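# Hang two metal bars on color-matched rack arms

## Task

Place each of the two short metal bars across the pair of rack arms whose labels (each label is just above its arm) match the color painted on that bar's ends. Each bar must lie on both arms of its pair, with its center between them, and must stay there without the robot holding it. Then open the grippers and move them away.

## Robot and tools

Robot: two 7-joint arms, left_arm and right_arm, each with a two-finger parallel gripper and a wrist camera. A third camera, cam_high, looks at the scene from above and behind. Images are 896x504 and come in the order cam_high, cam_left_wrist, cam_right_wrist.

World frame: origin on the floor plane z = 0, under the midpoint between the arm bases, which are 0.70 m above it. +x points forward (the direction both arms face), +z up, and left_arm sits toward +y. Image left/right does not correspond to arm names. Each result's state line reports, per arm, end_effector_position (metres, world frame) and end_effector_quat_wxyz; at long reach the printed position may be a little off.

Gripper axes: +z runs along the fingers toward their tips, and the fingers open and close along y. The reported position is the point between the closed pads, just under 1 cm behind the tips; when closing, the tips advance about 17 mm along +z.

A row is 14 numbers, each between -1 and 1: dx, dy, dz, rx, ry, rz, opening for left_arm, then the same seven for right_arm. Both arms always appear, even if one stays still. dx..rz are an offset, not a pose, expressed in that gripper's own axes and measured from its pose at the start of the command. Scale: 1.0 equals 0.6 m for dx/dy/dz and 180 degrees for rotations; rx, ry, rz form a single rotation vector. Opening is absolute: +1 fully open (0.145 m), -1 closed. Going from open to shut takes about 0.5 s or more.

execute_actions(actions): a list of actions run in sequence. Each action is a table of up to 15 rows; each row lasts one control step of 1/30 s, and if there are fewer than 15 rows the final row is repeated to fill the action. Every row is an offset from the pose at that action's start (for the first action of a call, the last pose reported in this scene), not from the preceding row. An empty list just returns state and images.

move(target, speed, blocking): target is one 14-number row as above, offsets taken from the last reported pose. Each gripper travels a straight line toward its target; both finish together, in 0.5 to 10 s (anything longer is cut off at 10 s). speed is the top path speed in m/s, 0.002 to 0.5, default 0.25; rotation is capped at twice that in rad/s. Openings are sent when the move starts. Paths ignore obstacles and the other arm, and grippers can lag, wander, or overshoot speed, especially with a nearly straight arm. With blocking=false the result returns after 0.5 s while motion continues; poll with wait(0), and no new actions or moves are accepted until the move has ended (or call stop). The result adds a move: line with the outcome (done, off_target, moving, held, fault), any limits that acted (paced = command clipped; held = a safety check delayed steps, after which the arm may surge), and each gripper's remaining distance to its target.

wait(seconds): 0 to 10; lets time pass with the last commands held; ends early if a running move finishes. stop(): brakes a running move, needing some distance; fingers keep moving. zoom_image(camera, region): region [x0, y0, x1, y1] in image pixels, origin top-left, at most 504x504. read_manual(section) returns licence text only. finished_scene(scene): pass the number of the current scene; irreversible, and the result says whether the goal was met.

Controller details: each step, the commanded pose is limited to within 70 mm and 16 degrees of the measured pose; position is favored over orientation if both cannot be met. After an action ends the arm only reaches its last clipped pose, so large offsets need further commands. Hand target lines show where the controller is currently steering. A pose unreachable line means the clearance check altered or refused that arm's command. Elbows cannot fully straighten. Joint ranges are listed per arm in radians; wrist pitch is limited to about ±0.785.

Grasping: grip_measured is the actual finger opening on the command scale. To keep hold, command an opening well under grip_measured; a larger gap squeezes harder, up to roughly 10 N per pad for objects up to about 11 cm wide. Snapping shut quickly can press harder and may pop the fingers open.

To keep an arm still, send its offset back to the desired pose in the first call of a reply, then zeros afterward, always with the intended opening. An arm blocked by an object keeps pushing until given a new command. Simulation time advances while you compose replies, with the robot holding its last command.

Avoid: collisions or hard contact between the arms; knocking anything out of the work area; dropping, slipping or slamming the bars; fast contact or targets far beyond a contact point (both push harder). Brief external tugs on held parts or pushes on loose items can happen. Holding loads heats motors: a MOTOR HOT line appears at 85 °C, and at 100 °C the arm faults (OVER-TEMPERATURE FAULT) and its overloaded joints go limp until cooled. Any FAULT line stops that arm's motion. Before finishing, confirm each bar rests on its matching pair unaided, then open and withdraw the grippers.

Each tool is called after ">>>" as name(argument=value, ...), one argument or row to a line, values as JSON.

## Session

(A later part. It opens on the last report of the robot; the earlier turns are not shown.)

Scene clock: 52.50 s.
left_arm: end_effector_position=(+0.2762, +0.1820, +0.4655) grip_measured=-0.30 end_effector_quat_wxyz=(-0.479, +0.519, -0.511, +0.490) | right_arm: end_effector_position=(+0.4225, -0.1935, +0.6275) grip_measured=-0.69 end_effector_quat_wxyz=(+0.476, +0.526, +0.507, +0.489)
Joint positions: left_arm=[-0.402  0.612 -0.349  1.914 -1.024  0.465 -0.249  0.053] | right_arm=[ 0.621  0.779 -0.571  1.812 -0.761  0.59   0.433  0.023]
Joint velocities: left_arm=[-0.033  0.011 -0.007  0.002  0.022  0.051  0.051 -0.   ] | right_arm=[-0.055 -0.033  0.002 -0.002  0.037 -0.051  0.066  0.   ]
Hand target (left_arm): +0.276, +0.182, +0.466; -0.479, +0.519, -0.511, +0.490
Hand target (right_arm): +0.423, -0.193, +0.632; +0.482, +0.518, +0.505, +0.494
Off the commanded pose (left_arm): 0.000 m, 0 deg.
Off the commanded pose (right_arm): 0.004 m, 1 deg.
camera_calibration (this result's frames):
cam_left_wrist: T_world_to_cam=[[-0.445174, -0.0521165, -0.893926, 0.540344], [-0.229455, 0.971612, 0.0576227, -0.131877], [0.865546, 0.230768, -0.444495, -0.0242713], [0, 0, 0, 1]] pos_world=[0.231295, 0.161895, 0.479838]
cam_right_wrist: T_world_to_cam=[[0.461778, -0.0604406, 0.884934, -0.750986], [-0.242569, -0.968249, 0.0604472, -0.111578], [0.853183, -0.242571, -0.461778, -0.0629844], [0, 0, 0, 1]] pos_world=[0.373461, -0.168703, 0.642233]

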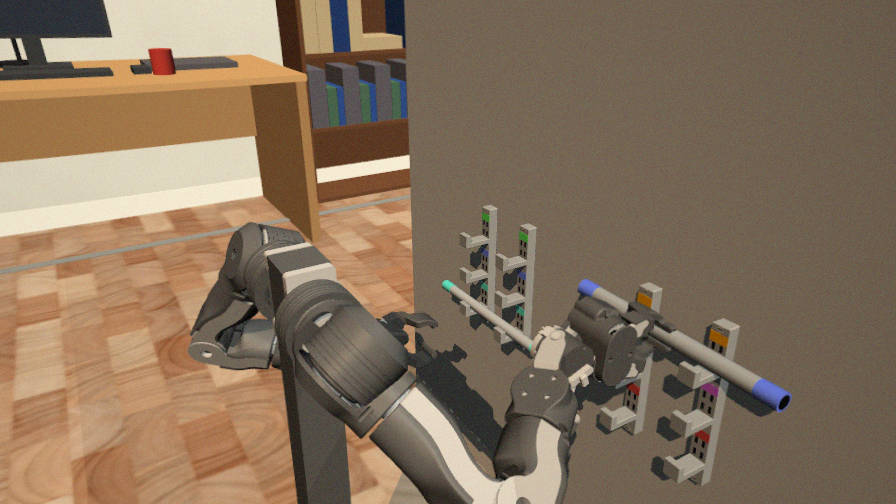

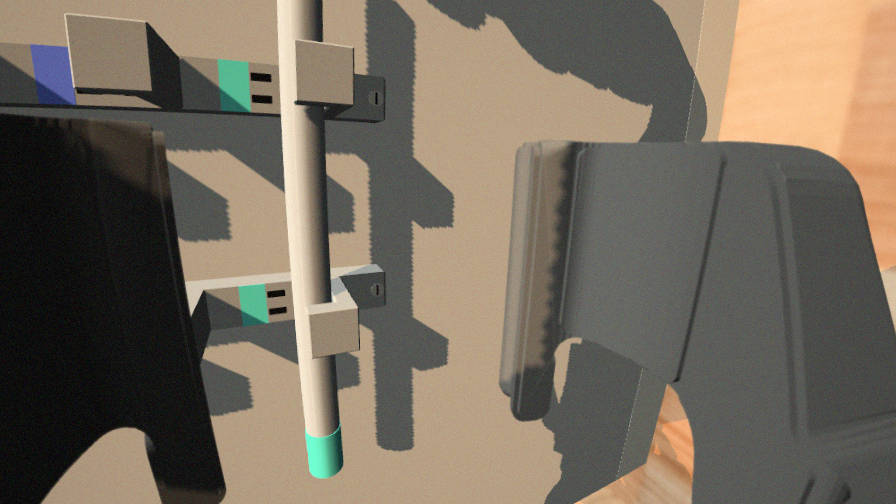

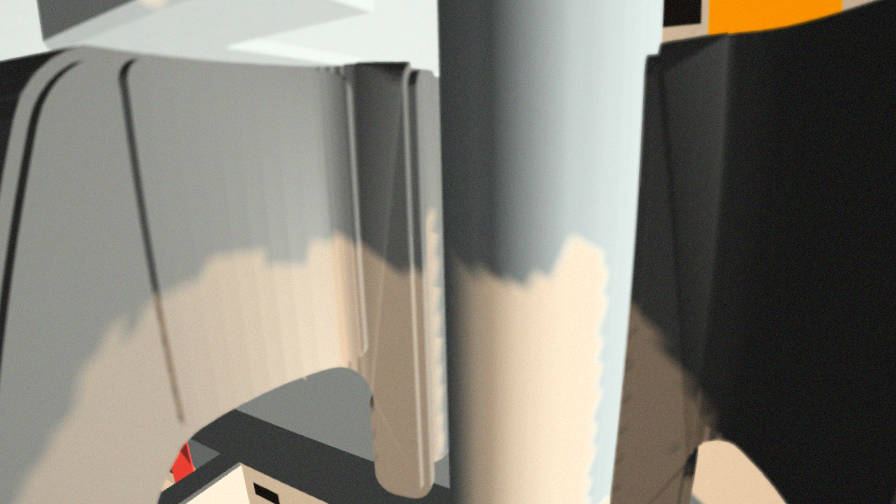

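>>> move(
  target=[0,0,0,0,0,0,-0.3,0,-0.012,0,0,0,0,-1],
  speed=0.02,
)

>>> move(
  target=[0,0,0,0,0,0,-0.3,0,0,0,0,0,0,-0.62],
  speed=0.02,
)

Scene clock: 53.83 s.
left_arm: end_effector_position=(+0.2762, +0.1820, +0.4655) grip_measured=-0.30 end_effector_quat_wxyz=(-0.479, +0.519, -0.511, +0.490) | right_arm: end_effector_position=(+0.4219, -0.1932, +0.6234) grip_measured=-0.69 end_effector_quat_wxyz=(+0.482, +0.520, +0.507, +0.489)
Joint positions: left_arm=[-0.402  0.612 -0.349  1.914 -1.024  0.465 -0.249  0.053] | right_arm=[ 0.6    0.775 -0.57   1.809 -0.777  0.584  0.408  0.023]
Joint velocities: left_arm=[ 0.011 -0.055 -0.002  0.017  0.095 -0.007 -0.037 -0.   ] | right_arm=[ 0.011  0.011 -0.007 -0.012 -0.051  0.007 -0.022 -0.   ]
Hand target (left_arm): +0.276, +0.182, +0.466; -0.479, +0.519, -0.511, +0.490
Hand target (right_arm): +0.422, -0.193, +0.620; +0.476, +0.526, +0.507, +0.489
Off the commanded pose (left_arm): 0.000 m, 0 deg.
Off the commanded pose (right_arm): 0.003 m, 1 deg.
move: done
camera_calibration (this result's frames):
cam_left_wrist: T_world_to_cam=[[-0.445174, -0.0521165, -0.893926, 0.540344], [-0.229455, 0.971612, 0.0576227, -0.131877], [0.865546, 0.230768, -0.444495, -0.0242713], [0, 0, 0, 1]] pos_world=[0.231295, 0.161895, 0.479838]
cam_right_wrist: T_world_to_cam=[[0.451488, -0.0507332, 0.890833, -0.744506], [-0.243818, -0.967401, 0.068477, -0.115581], [0.858319, -0.248117, -0.44914, -0.0753768], [0, 0, 0, 1]] pos_world=[0.372652, -0.168287, 0.637291]

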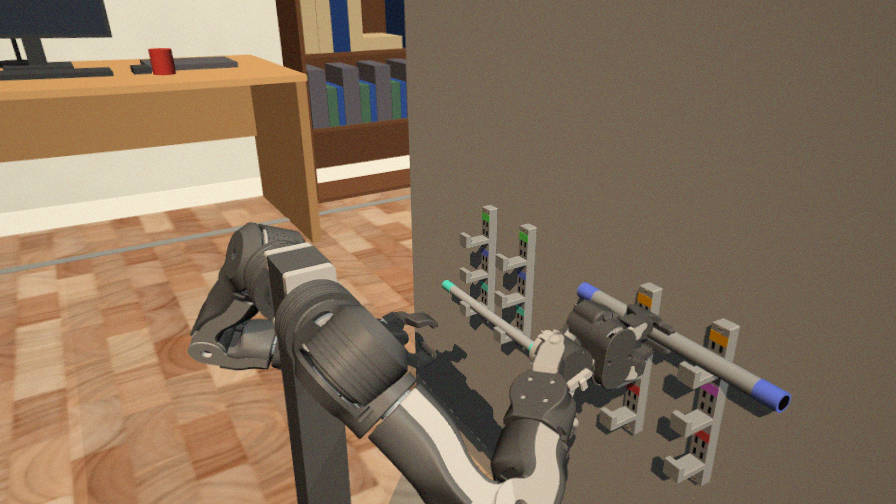

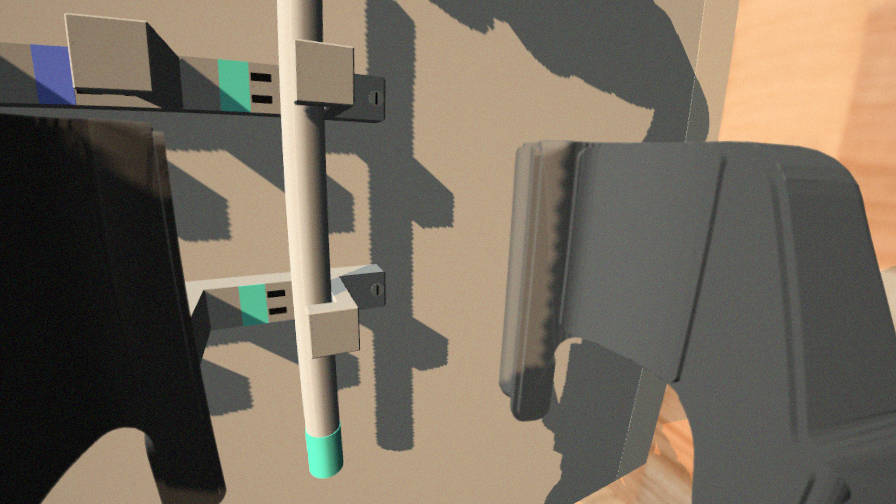

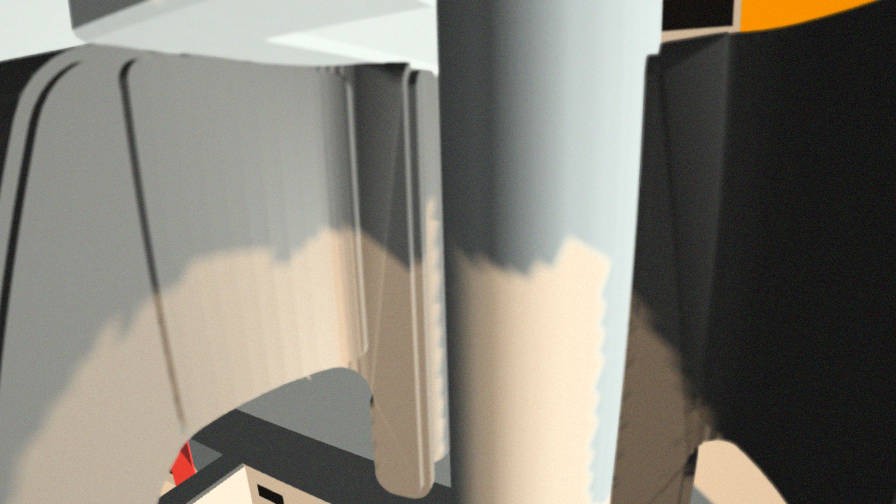

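Scene clock: 54.33 s.
left_arm: end_effector_position=(+0.2762, +0.1820, +0.4655) grip_measured=-0.30 end_effector_quat_wxyz=(-0.479, +0.519, -0.511, +0.490) | right_arm: end_effector_position=(+0.4219, -0.1933, +0.6234) grip_measured=-0.62 end_effector_quat_wxyz=(+0.483, +0.520, +0.507, +0.489)
Joint positions: left_arm=[-0.402  0.612 -0.349  1.914 -1.024  0.465 -0.249  0.053] | right_arm=[ 0.6    0.775 -0.57   1.809 -0.777  0.584  0.408  0.029]
Joint velocities: left_arm=[-0.011  0.011 -0.002 -0.012 -0.022  0.051  0.022 -0.   ] | right_arm=[-0.033  0.033 -0.002 -0.017 -0.007 -0.037  0.066  0.   ]
Hand target (left_arm): +0.276, +0.182, +0.466; -0.479, +0.519, -0.511, +0.490
Hand target (right_arm): +0.422, -0.193, +0.623; +0.483, +0.520, +0.507, +0.489
Off the commanded pose (left_arm): 0.000 m, 0 deg.
Off the commanded pose (right_arm): 0.000 m, 0 deg.
move: done
camera_calibration (this result's frames):
cam_left_wrist: T_world_to_cam=[[-0.445174, -0.0521165, -0.893926, 0.540344], [-0.229455, 0.971612, 0.0576227, -0.131877], [0.865546, 0.230768, -0.444495, -0.0242713], [0, 0, 0, 1]] pos_world=[0.231295, 0.161895, 0.479838]
cam_right_wrist: T_world_to_cam=[[0.451299, -0.0505169, 0.890942, -0.744484], [-0.243942, -0.967352, 0.0687173, -0.115692], [0.858383, -0.24835, -0.448889, -0.0755967], [0, 0, 0, 1]] pos_world=[0.372654, -0.168298, 0.637308]

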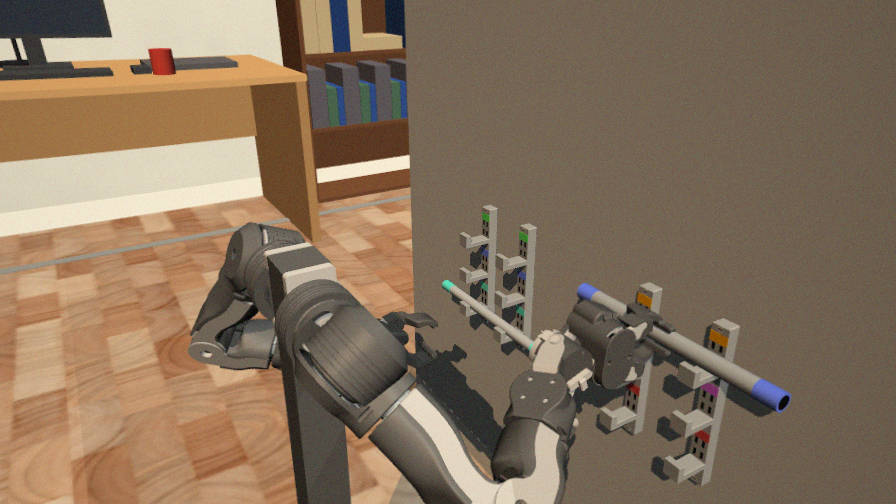

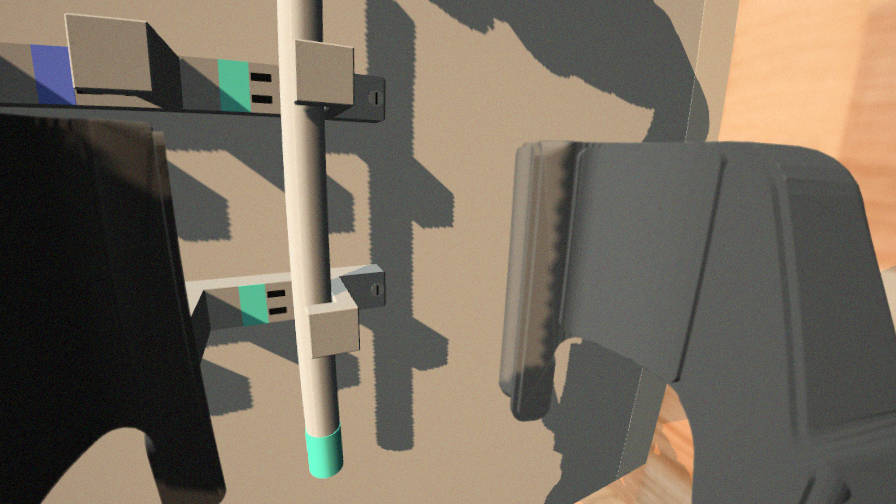

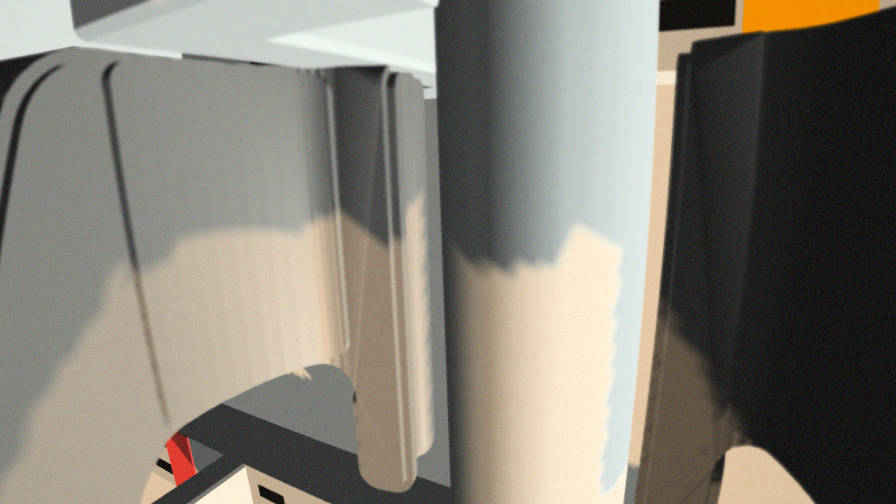

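>>> move(
  target=[0,0,0,0,0,0,-0.3,0,0,-0.1,0,0,0,-0.35],
  speed=0.1,
)

>>> move(
  target=[0,0,0,0,0,0,-0.3,-0.16,0,0,0,0,0,-0.35],
  speed=0.1,
)

Scene clock: 55.83 s.
left_arm: end_effector_position=(+0.2762, +0.1820, +0.4655) grip_measured=-0.30 end_effector_quat_wxyz=(-0.479, +0.519, -0.511, +0.490) | right_arm: end_effector_position=(+0.3617, -0.1908, +0.6260) grip_measured=-0.35 end_effector_quat_wxyz=(+0.481, +0.518, +0.511, +0.489)
Joint positions: left_arm=[-0.402  0.612 -0.349  1.914 -1.024  0.465 -0.249  0.053] | right_arm=[ 0.37   0.944 -0.476  2.13  -0.745  0.723  0.413  0.049]
Joint velocities: left_arm=[-0.011 -0.033 -0.002 -0.017 -0.081 -0.037 -0.037 -0.   ] | right_arm=[ 0.011  0.011 -0.012 -0.012 -0.007 -0.007  0.007 -0.   ]
Hand target (left_arm): +0.276, +0.182, +0.466; -0.479, +0.519, -0.511, +0.490
Hand target (right_arm): +0.362, -0.192, +0.627; +0.482, +0.520, +0.509, +0.489
Off the commanded pose (left_arm): 0.000 m, 0 deg.
Off the commanded pose (right_arm): 0.002 m, 1 deg.
move: done
camera_calibration (this result's frames):
cam_left_wrist: T_world_to_cam=[[-0.445174, -0.0521165, -0.893926, 0.540344], [-0.229455, 0.971612, 0.0576227, -0.131877], [0.865546, 0.230768, -0.444495, -0.0242713], [0, 0, 0, 1]] pos_world=[0.231295, 0.161895, 0.479838]
cam_right_wrist: T_world_to_cam=[[0.455375, -0.0429459, 0.889263, -0.718486], [-0.235903, -0.968954, 0.0740072, -0.134698], [0.858477, -0.243481, -0.451369, -0.019667], [0, 0, 0, 1]] pos_world=[0.312289, -0.166161, 0.640015]

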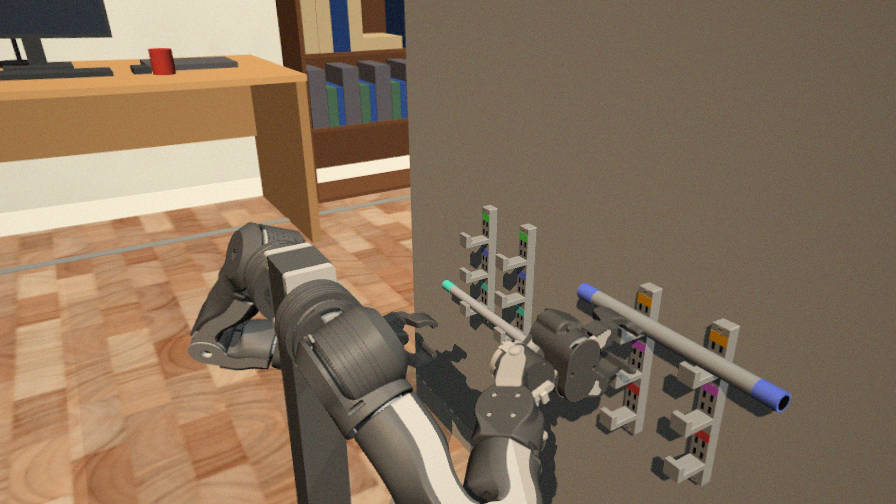

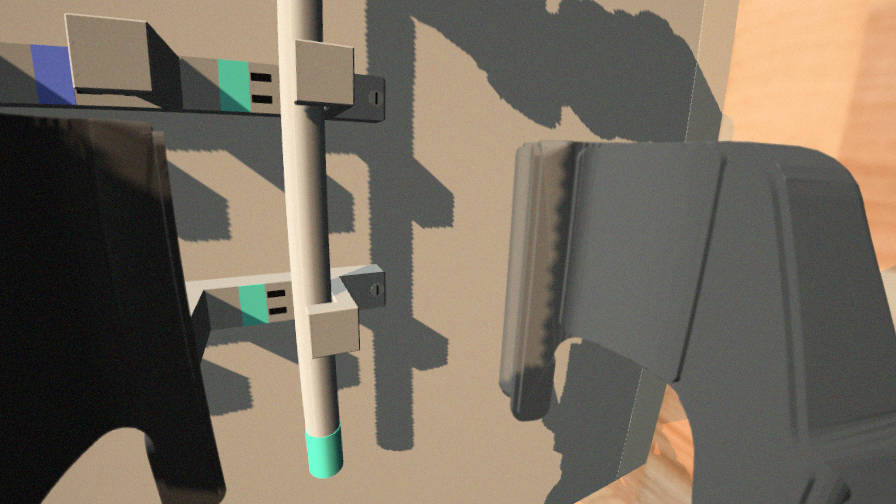

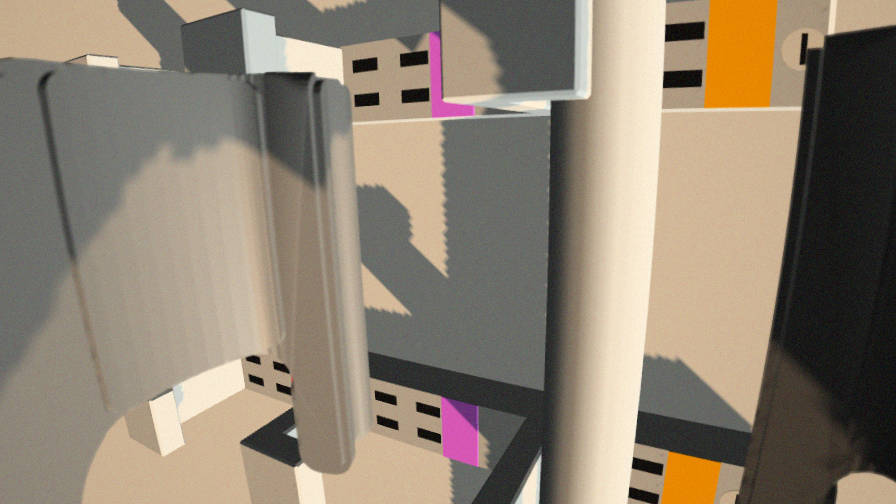

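Scene clock: 57.10 s.
left_arm: end_effector_position=(+0.2762, +0.1820, +0.4655) grip_measured=-0.30 end_effector_quat_wxyz=(-0.479, +0.519, -0.511, +0.490) | right_arm: end_effector_position=(+0.3630, -0.2851, +0.6244) grip_measured=-0.35 end_effector_quat_wxyz=(+0.480, +0.519, +0.514, +0.486)
Joint positions: left_arm=[-0.402  0.612 -0.349  1.914 -1.024  0.465 -0.249  0.053] | right_arm=[-0.024  1.098  0.039  1.938 -0.487  0.309  0.245  0.049]
Joint velocities: left_arm=[-0.077 -0.121 -0.002 -0.007  0.037  0.022  0.007 -0.   ] | right_arm=[-0.011  0.055 -0.002  0.032  0.051  0.037  0.022  0.   ]
Hand target (left_arm): +0.276, +0.182, +0.466; -0.479, +0.519, -0.511, +0.490
Hand target (right_arm): +0.363, -0.285, +0.627; +0.482, +0.516, +0.512, +0.489
Off the commanded pose (left_arm): 0.000 m, 0 deg.
Off the commanded pose (right_arm): 0.002 m, 0 deg.
move: done
camera_calibration (this result's frames):
cam_left_wrist: T_world_to_cam=[[-0.445174, -0.0521165, -0.893926, 0.540344], [-0.229455, 0.971612, 0.0576227, -0.131877], [0.865546, 0.230768, -0.444495, -0.0242713], [0, 0, 0, 1]] pos_world=[0.231295, 0.161895, 0.479838]
cam_right_wrist: T_world_to_cam=[[0.460668, -0.0392185, 0.886705, -0.720907], [-0.235374, -0.968653, 0.0794404, -0.22917], [0.855794, -0.245303, -0.455459, -0.0415438], [0, 0, 0, 1]] pos_world=[0.313711, -0.26045, 0.638516]

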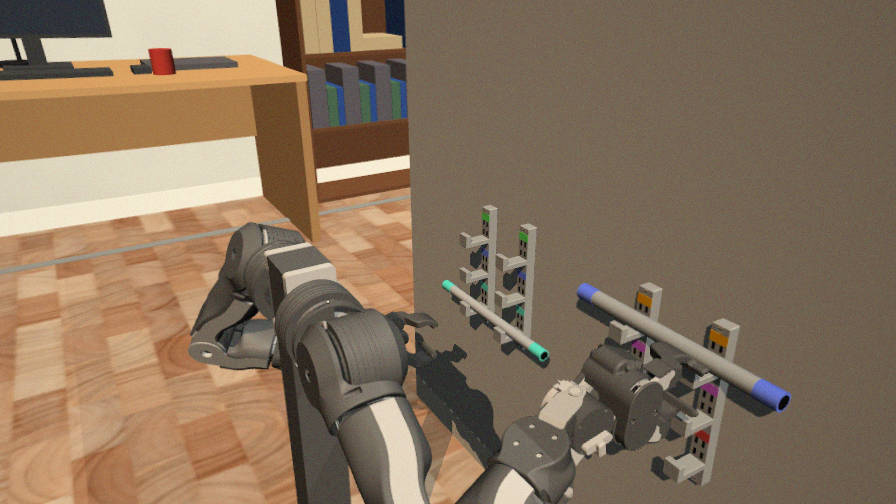

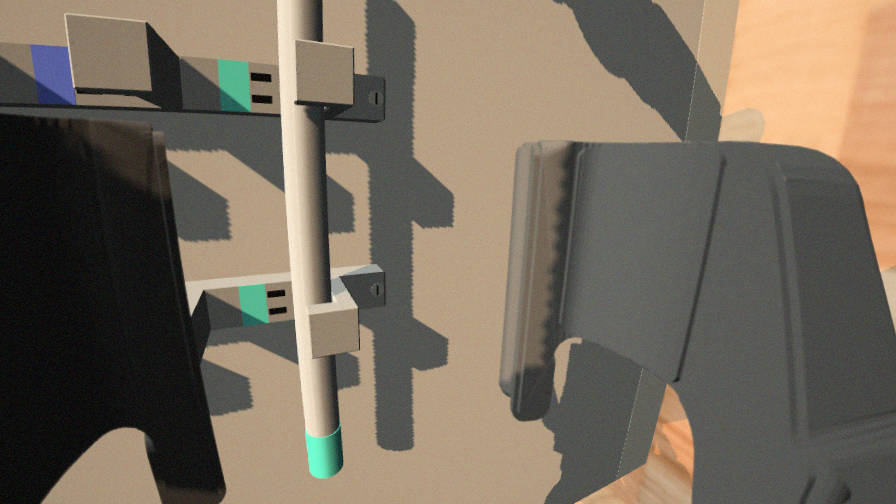

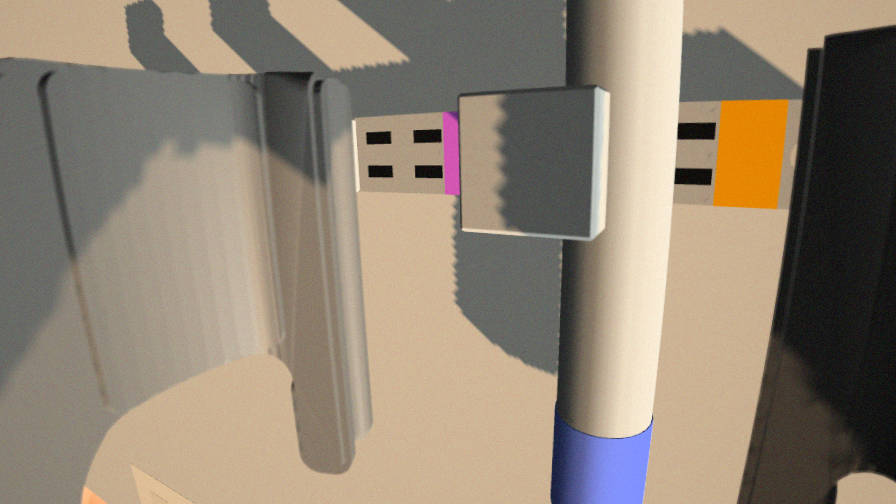

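>>> move(
  target=[0,0,0,0,0,0,-0.3,-0.017,0.002,0.095,0,0,0,-0.35],
  speed=0.07,
)

Scene clock: 58.50 s.
left_arm: end_effector_position=(+0.2762, +0.1820, +0.4655) grip_measured=-0.30 end_effector_quat_wxyz=(-0.479, +0.519, -0.511, +0.490) | right_arm: end_effector_position=(+0.4195, -0.2976, +0.6220) grip_measured=-0.35 end_effector_quat_wxyz=(+0.482, +0.520, +0.509, +0.487)
Joint positions: left_arm=[-0.402  0.612 -0.349  1.914 -1.024  0.465 -0.249  0.053] | right_arm=[ 0.421  0.992 -0.286  1.622 -0.55   0.208  0.264  0.049]
Joint velocities: left_arm=[-0.011 -0.033 -0.012  0.002 -0.007 -0.007 -0.022  0.   ] | right_arm=[-0.033 -0.055  0.012 -0.002 -0.007  0.022  0.007  0.   ]
Hand target (left_arm): +0.276, +0.182, +0.466; -0.479, +0.519, -0.511, +0.490
Hand target (right_arm): +0.420, -0.297, +0.621; +0.481, +0.519, +0.512, +0.486
Off the commanded pose (left_arm): 0.000 m, 0 deg.
Off the commanded pose (right_arm): 0.002 m, 1 deg.
move: done
camera_calibration (this result's frames):
cam_left_wrist: T_world_to_cam=[[-0.445174, -0.0521165, -0.893926, 0.540344], [-0.229455, 0.971612, 0.0576227, -0.131877], [0.865546, 0.230768, -0.444495, -0.0242713], [0, 0, 0, 1]] pos_world=[0.231295, 0.161895, 0.479838]
cam_right_wrist: T_world_to_cam=[[0.454868, -0.0473054, 0.889301, -0.746862], [-0.243109, -0.967256, 0.0728954, -0.220011], [0.856734, -0.249355, -0.451474, -0.0980701], [0, 0, 0, 1]] pos_world=[0.370257, -0.272592, 0.635948]

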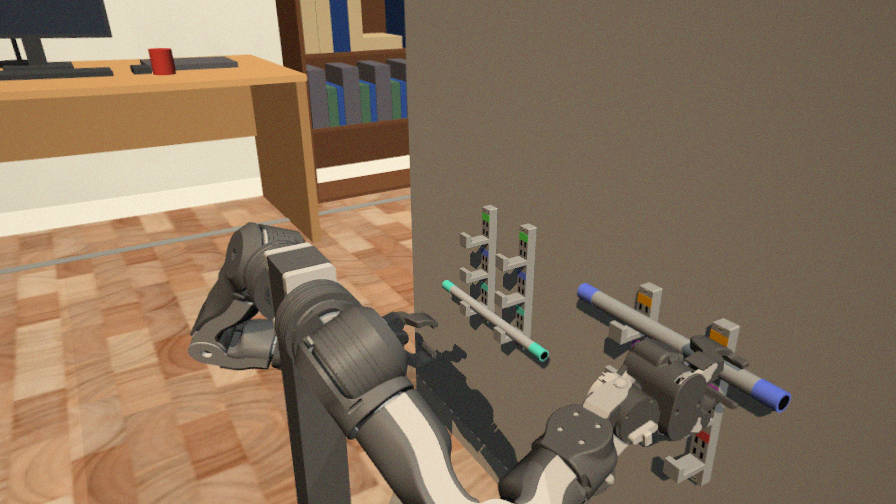

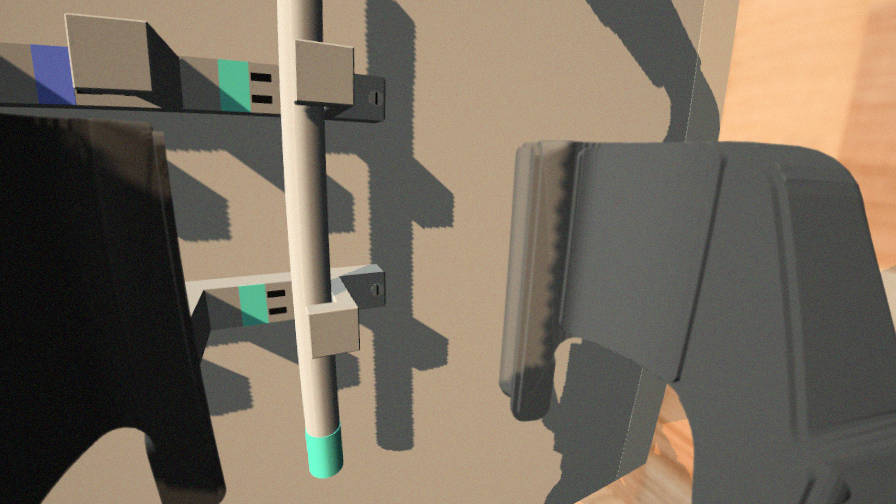

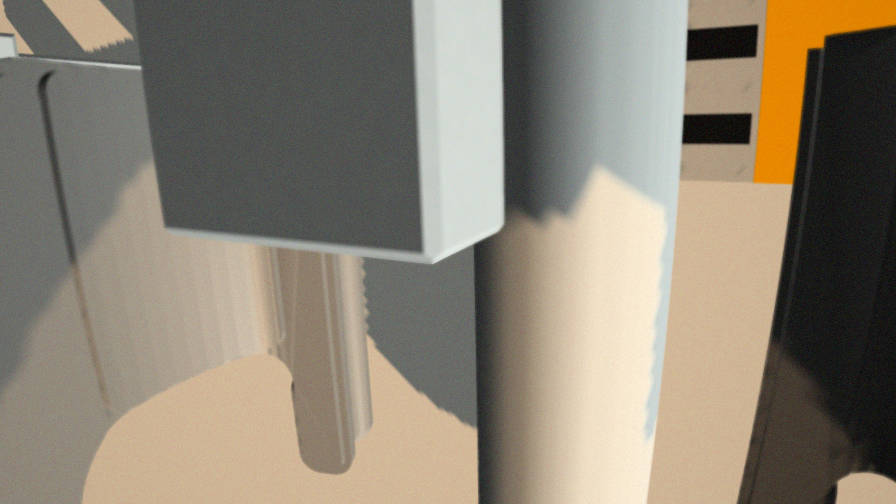

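>>> move(
  target=[0,0,0,0,0,0,-0.3,0,0.003,0,0,0,0,-0.62],
  speed=0.02,
)

>>> move(
  target=[0,0,0,0,0,0,-0.3,0,0,0,0,0,0,-1],
  speed=0.02,
)

>>> move(
  target=[0,0,0,0,0,0,-0.3,0,0.07,0,0,0,0.015,-1],
  speed=0.03,
)

Scene clock: 59.77 s.
left_arm: end_effector_position=(+0.2762, +0.1820, +0.4655) grip_measured=-0.30 end_effector_quat_wxyz=(-0.479, +0.519, -0.511, +0.490) | right_arm: end_effector_position=(+0.4193, -0.2975, +0.6184) grip_measured=-0.54 end_effector_quat_wxyz=(+0.481, +0.522, +0.513, +0.483)
Joint positions: left_arm=[-0.402  0.612 -0.349  1.914 -1.024  0.465 -0.249  0.053] | right_arm=[ 0.417  0.99  -0.287  1.62  -0.557  0.207  0.272  0.034]
Joint velocities: left_arm=[-0.055  0.055  0.002 -0.012  0.066 -0.007 -0.051 -0.   ] | right_arm=[-0.011  0.033 -0.022 -0.012  0.081  0.051  0.022 -0.   ]
Hand target (left_arm): +0.276, +0.182, +0.466; -0.479, +0.519, -0.511, +0.490
Hand target (right_arm): +0.420, -0.298, +0.624; +0.482, +0.520, +0.509, +0.487
Off the commanded pose (left_arm): 0.000 m, 0 deg.
Off the commanded pose (right_arm): 0.005 m, 1 deg.
move: off_target (right_arm)
camera_calibration (this result's frames):
cam_left_wrist: T_world_to_cam=[[-0.445174, -0.0521165, -0.893926, 0.540344], [-0.229455, 0.971612, 0.0576227, -0.131877], [0.865546, 0.230768, -0.444495, -0.0242713], [0, 0, 0, 1]] pos_world=[0.231295, 0.161895, 0.479838]
cam_right_wrist: T_world_to_cam=[[0.465418, -0.0432862, 0.884032, -0.743615], [-0.242569, -0.9668, 0.0803669, -0.22445], [0.851203, -0.251843, -0.460466, -0.0923637], [0, 0, 0, 1]] pos_world=[0.370268, -0.272447, 0.632888]

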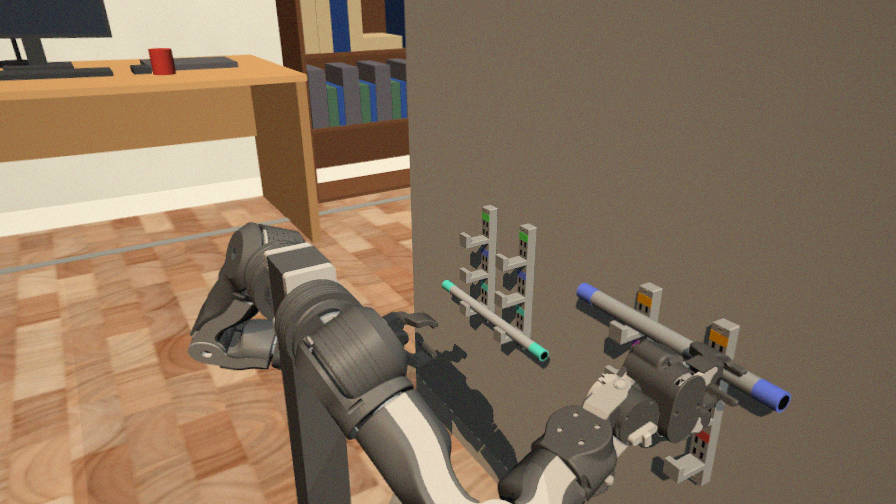

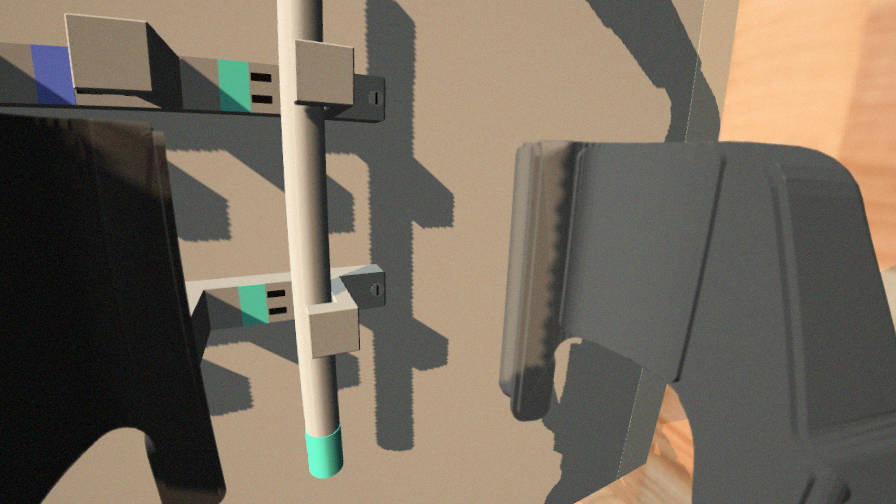

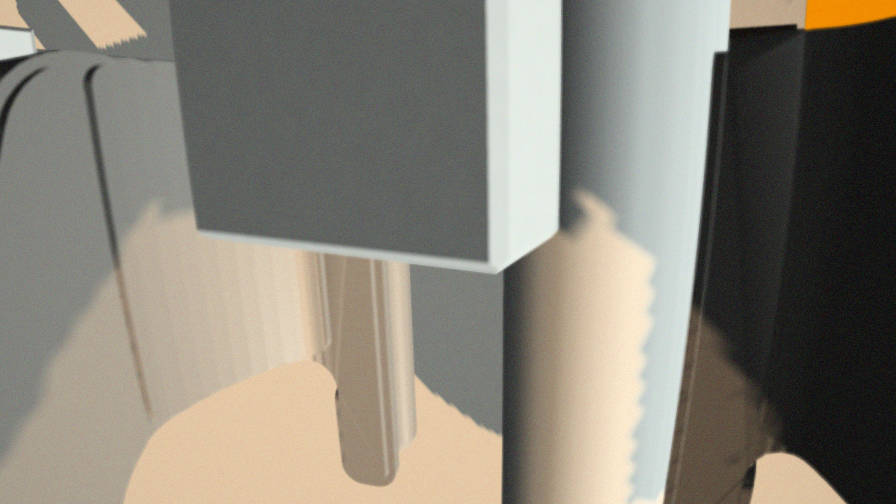

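Scene clock: 60.27 s.
left_arm: end_effector_position=(+0.2762, +0.1820, +0.4655) grip_measured=-0.30 end_effector_quat_wxyz=(-0.479, +0.519, -0.511, +0.490) | right_arm: end_effector_position=(+0.4193, -0.2975, +0.6184) grip_measured=-0.54 end_effector_quat_wxyz=(+0.481, +0.521, +0.514, +0.482)
Joint positions: left_arm=[-0.402  0.612 -0.349  1.914 -1.024  0.465 -0.249  0.053] | right_arm=[ 0.417  0.99  -0.287  1.62  -0.559  0.207  0.272  0.034]
Joint velocities: left_arm=[ 0.033 -0.033 -0.027 -0.012 -0.051 -0.022 -0.022 -0.   ] | right_arm=[-0.055  0.055  0.002 -0.012  0.007 -0.066 -0.022  0.   ]
Hand target (left_arm): +0.276, +0.182, +0.466; -0.479, +0.519, -0.511, +0.490
Hand target (right_arm): +0.419, -0.297, +0.618; +0.481, +0.522, +0.513, +0.483
Off the commanded pose (left_arm): 0.000 m, 0 deg.
Off the commanded pose (right_arm): 0.000 m, 0 deg.
move: done
camera_calibration (this result's frames):
cam_left_wrist: T_world_to_cam=[[-0.445174, -0.0521165, -0.893926, 0.540344], [-0.229455, 0.971612, 0.0576227, -0.131877], [0.865546, 0.230768, -0.444495, -0.0242713], [0, 0, 0, 1]] pos_world=[0.231295, 0.161895, 0.479838]
cam_right_wrist: T_world_to_cam=[[0.465295, -0.0407804, 0.884216, -0.742862], [-0.242366, -0.966632, 0.082957, -0.226083], [0.851328, -0.252903, -0.459653, -0.0932437], [0, 0, 0, 1]] pos_world=[0.370236, -0.272415, 0.632746]

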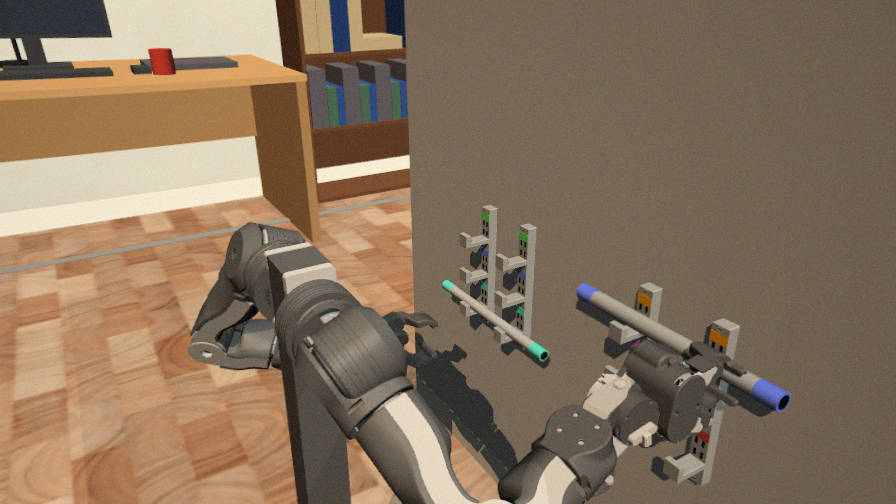

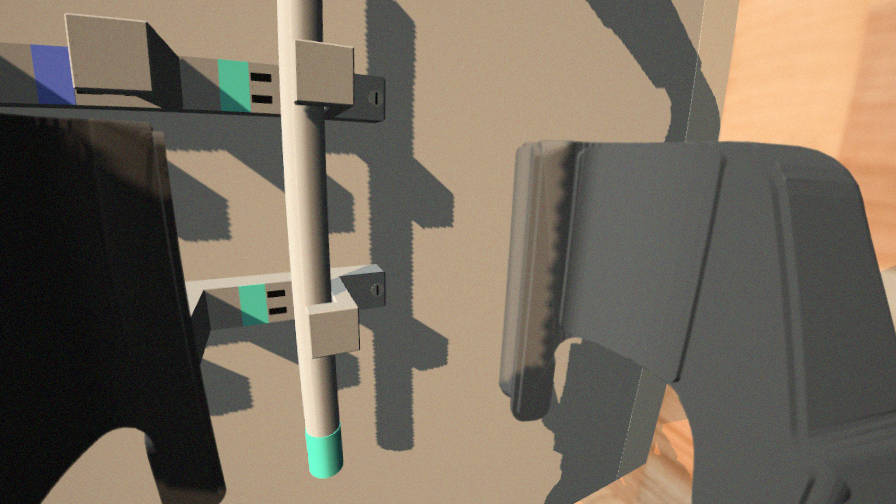

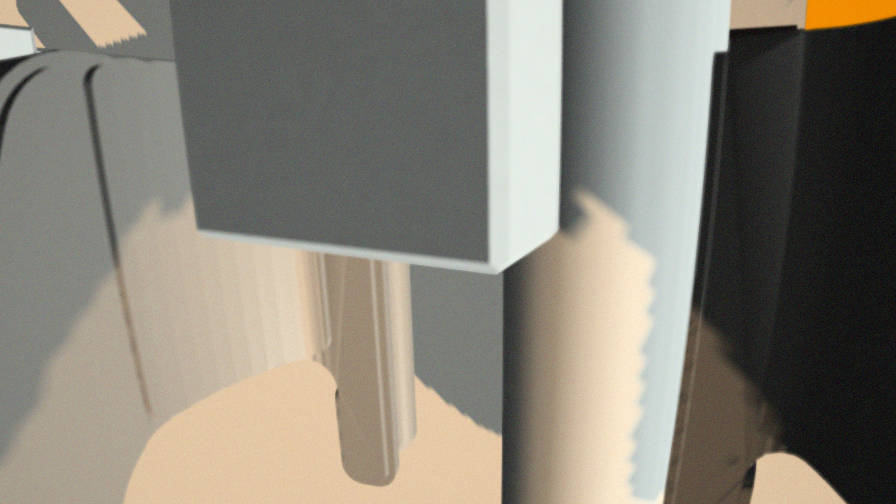

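Scene clock: 61.90 s.
left_arm: end_effector_position=(+0.2762, +0.1820, +0.4655) grip_measured=-0.30 end_effector_quat_wxyz=(-0.479, +0.519, -0.511, +0.490) | right_arm: end_effector_position=(+0.4209, -0.2980, +0.6213) grip_measured=-0.50 end_effector_quat_wxyz=(+0.437, +0.568, +0.528, +0.456)
Joint positions: left_arm=[-0.402  0.612 -0.349  1.914 -1.024  0.465 -0.249  0.053] | right_arm=[ 0.477  0.916 -0.187  1.626 -0.607  0.203  0.557  0.038]
Joint velocities: left_arm=[-0.077 -0.099  0.002 -0.017  0.022 -0.007  0.037 -0.   ] | right_arm=[ 0.033 -0.099  0.115 -0.002 -0.11  -0.007  0.11   0.006]
Hand target (left_arm): +0.276, +0.182, +0.466; -0.479, +0.519, -0.511, +0.490
Hand target (right_arm): +0.420, -0.298, +0.660; +0.470, +0.533, +0.502, +0.493
Off the commanded pose (left_arm): 0.000 m, 0 deg.
Off the commanded pose (right_arm): 0.039 m, 8 deg.
move: off_target (right_arm)
camera_calibration (this result's frames):
cam_left_wrist: T_world_to_cam=[[-0.445174, -0.0521165, -0.893926, 0.540344], [-0.229455, 0.971612, 0.0576227, -0.131877], [0.865546, 0.230768, -0.444495, -0.0242713], [0, 0, 0, 1]] pos_world=[0.231295, 0.161895, 0.479838]
cam_right_wrist: T_world_to_cam=[[0.576204, -0.0918853, 0.812124, -0.763408], [-0.247638, -0.966579, 0.0663394, -0.213849], [0.778886, -0.239338, -0.579701, 0.0156839], [0, 0, 0, 1]] pos_world=[0.374706, -0.273094, 0.643261]

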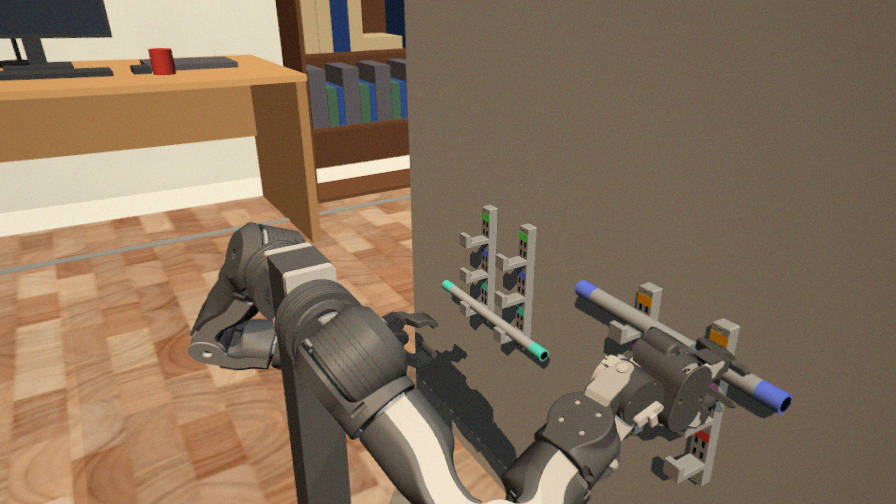

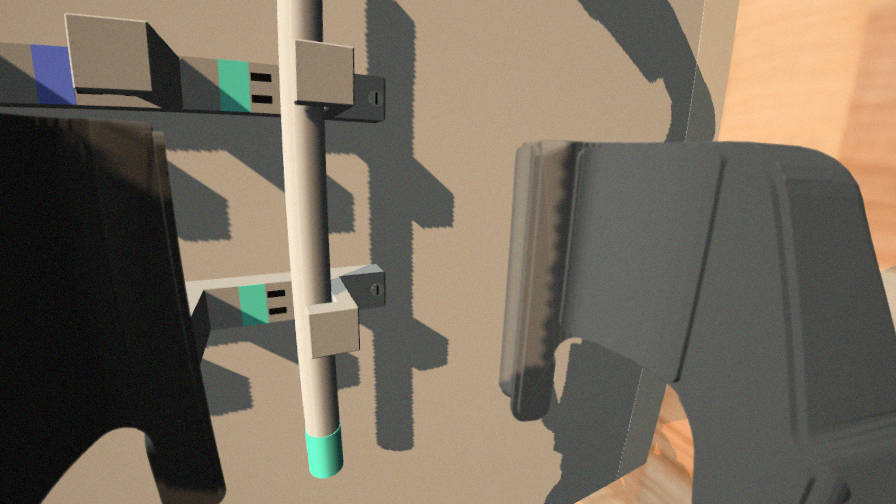

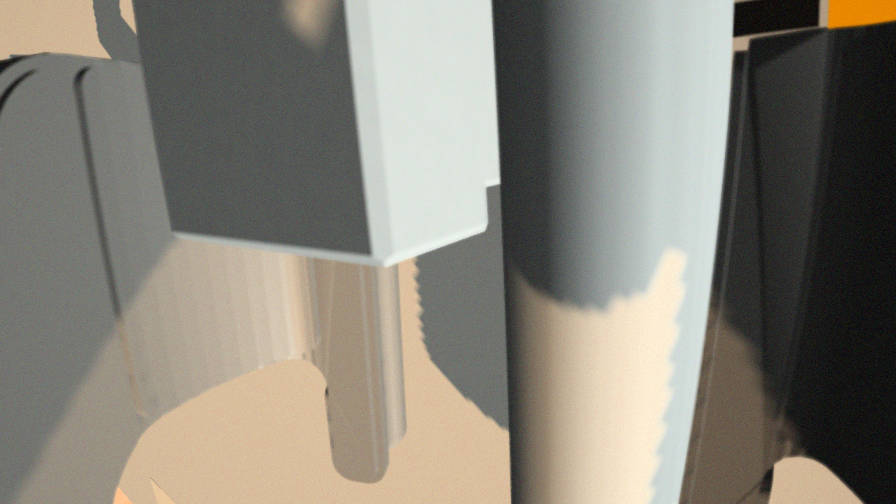

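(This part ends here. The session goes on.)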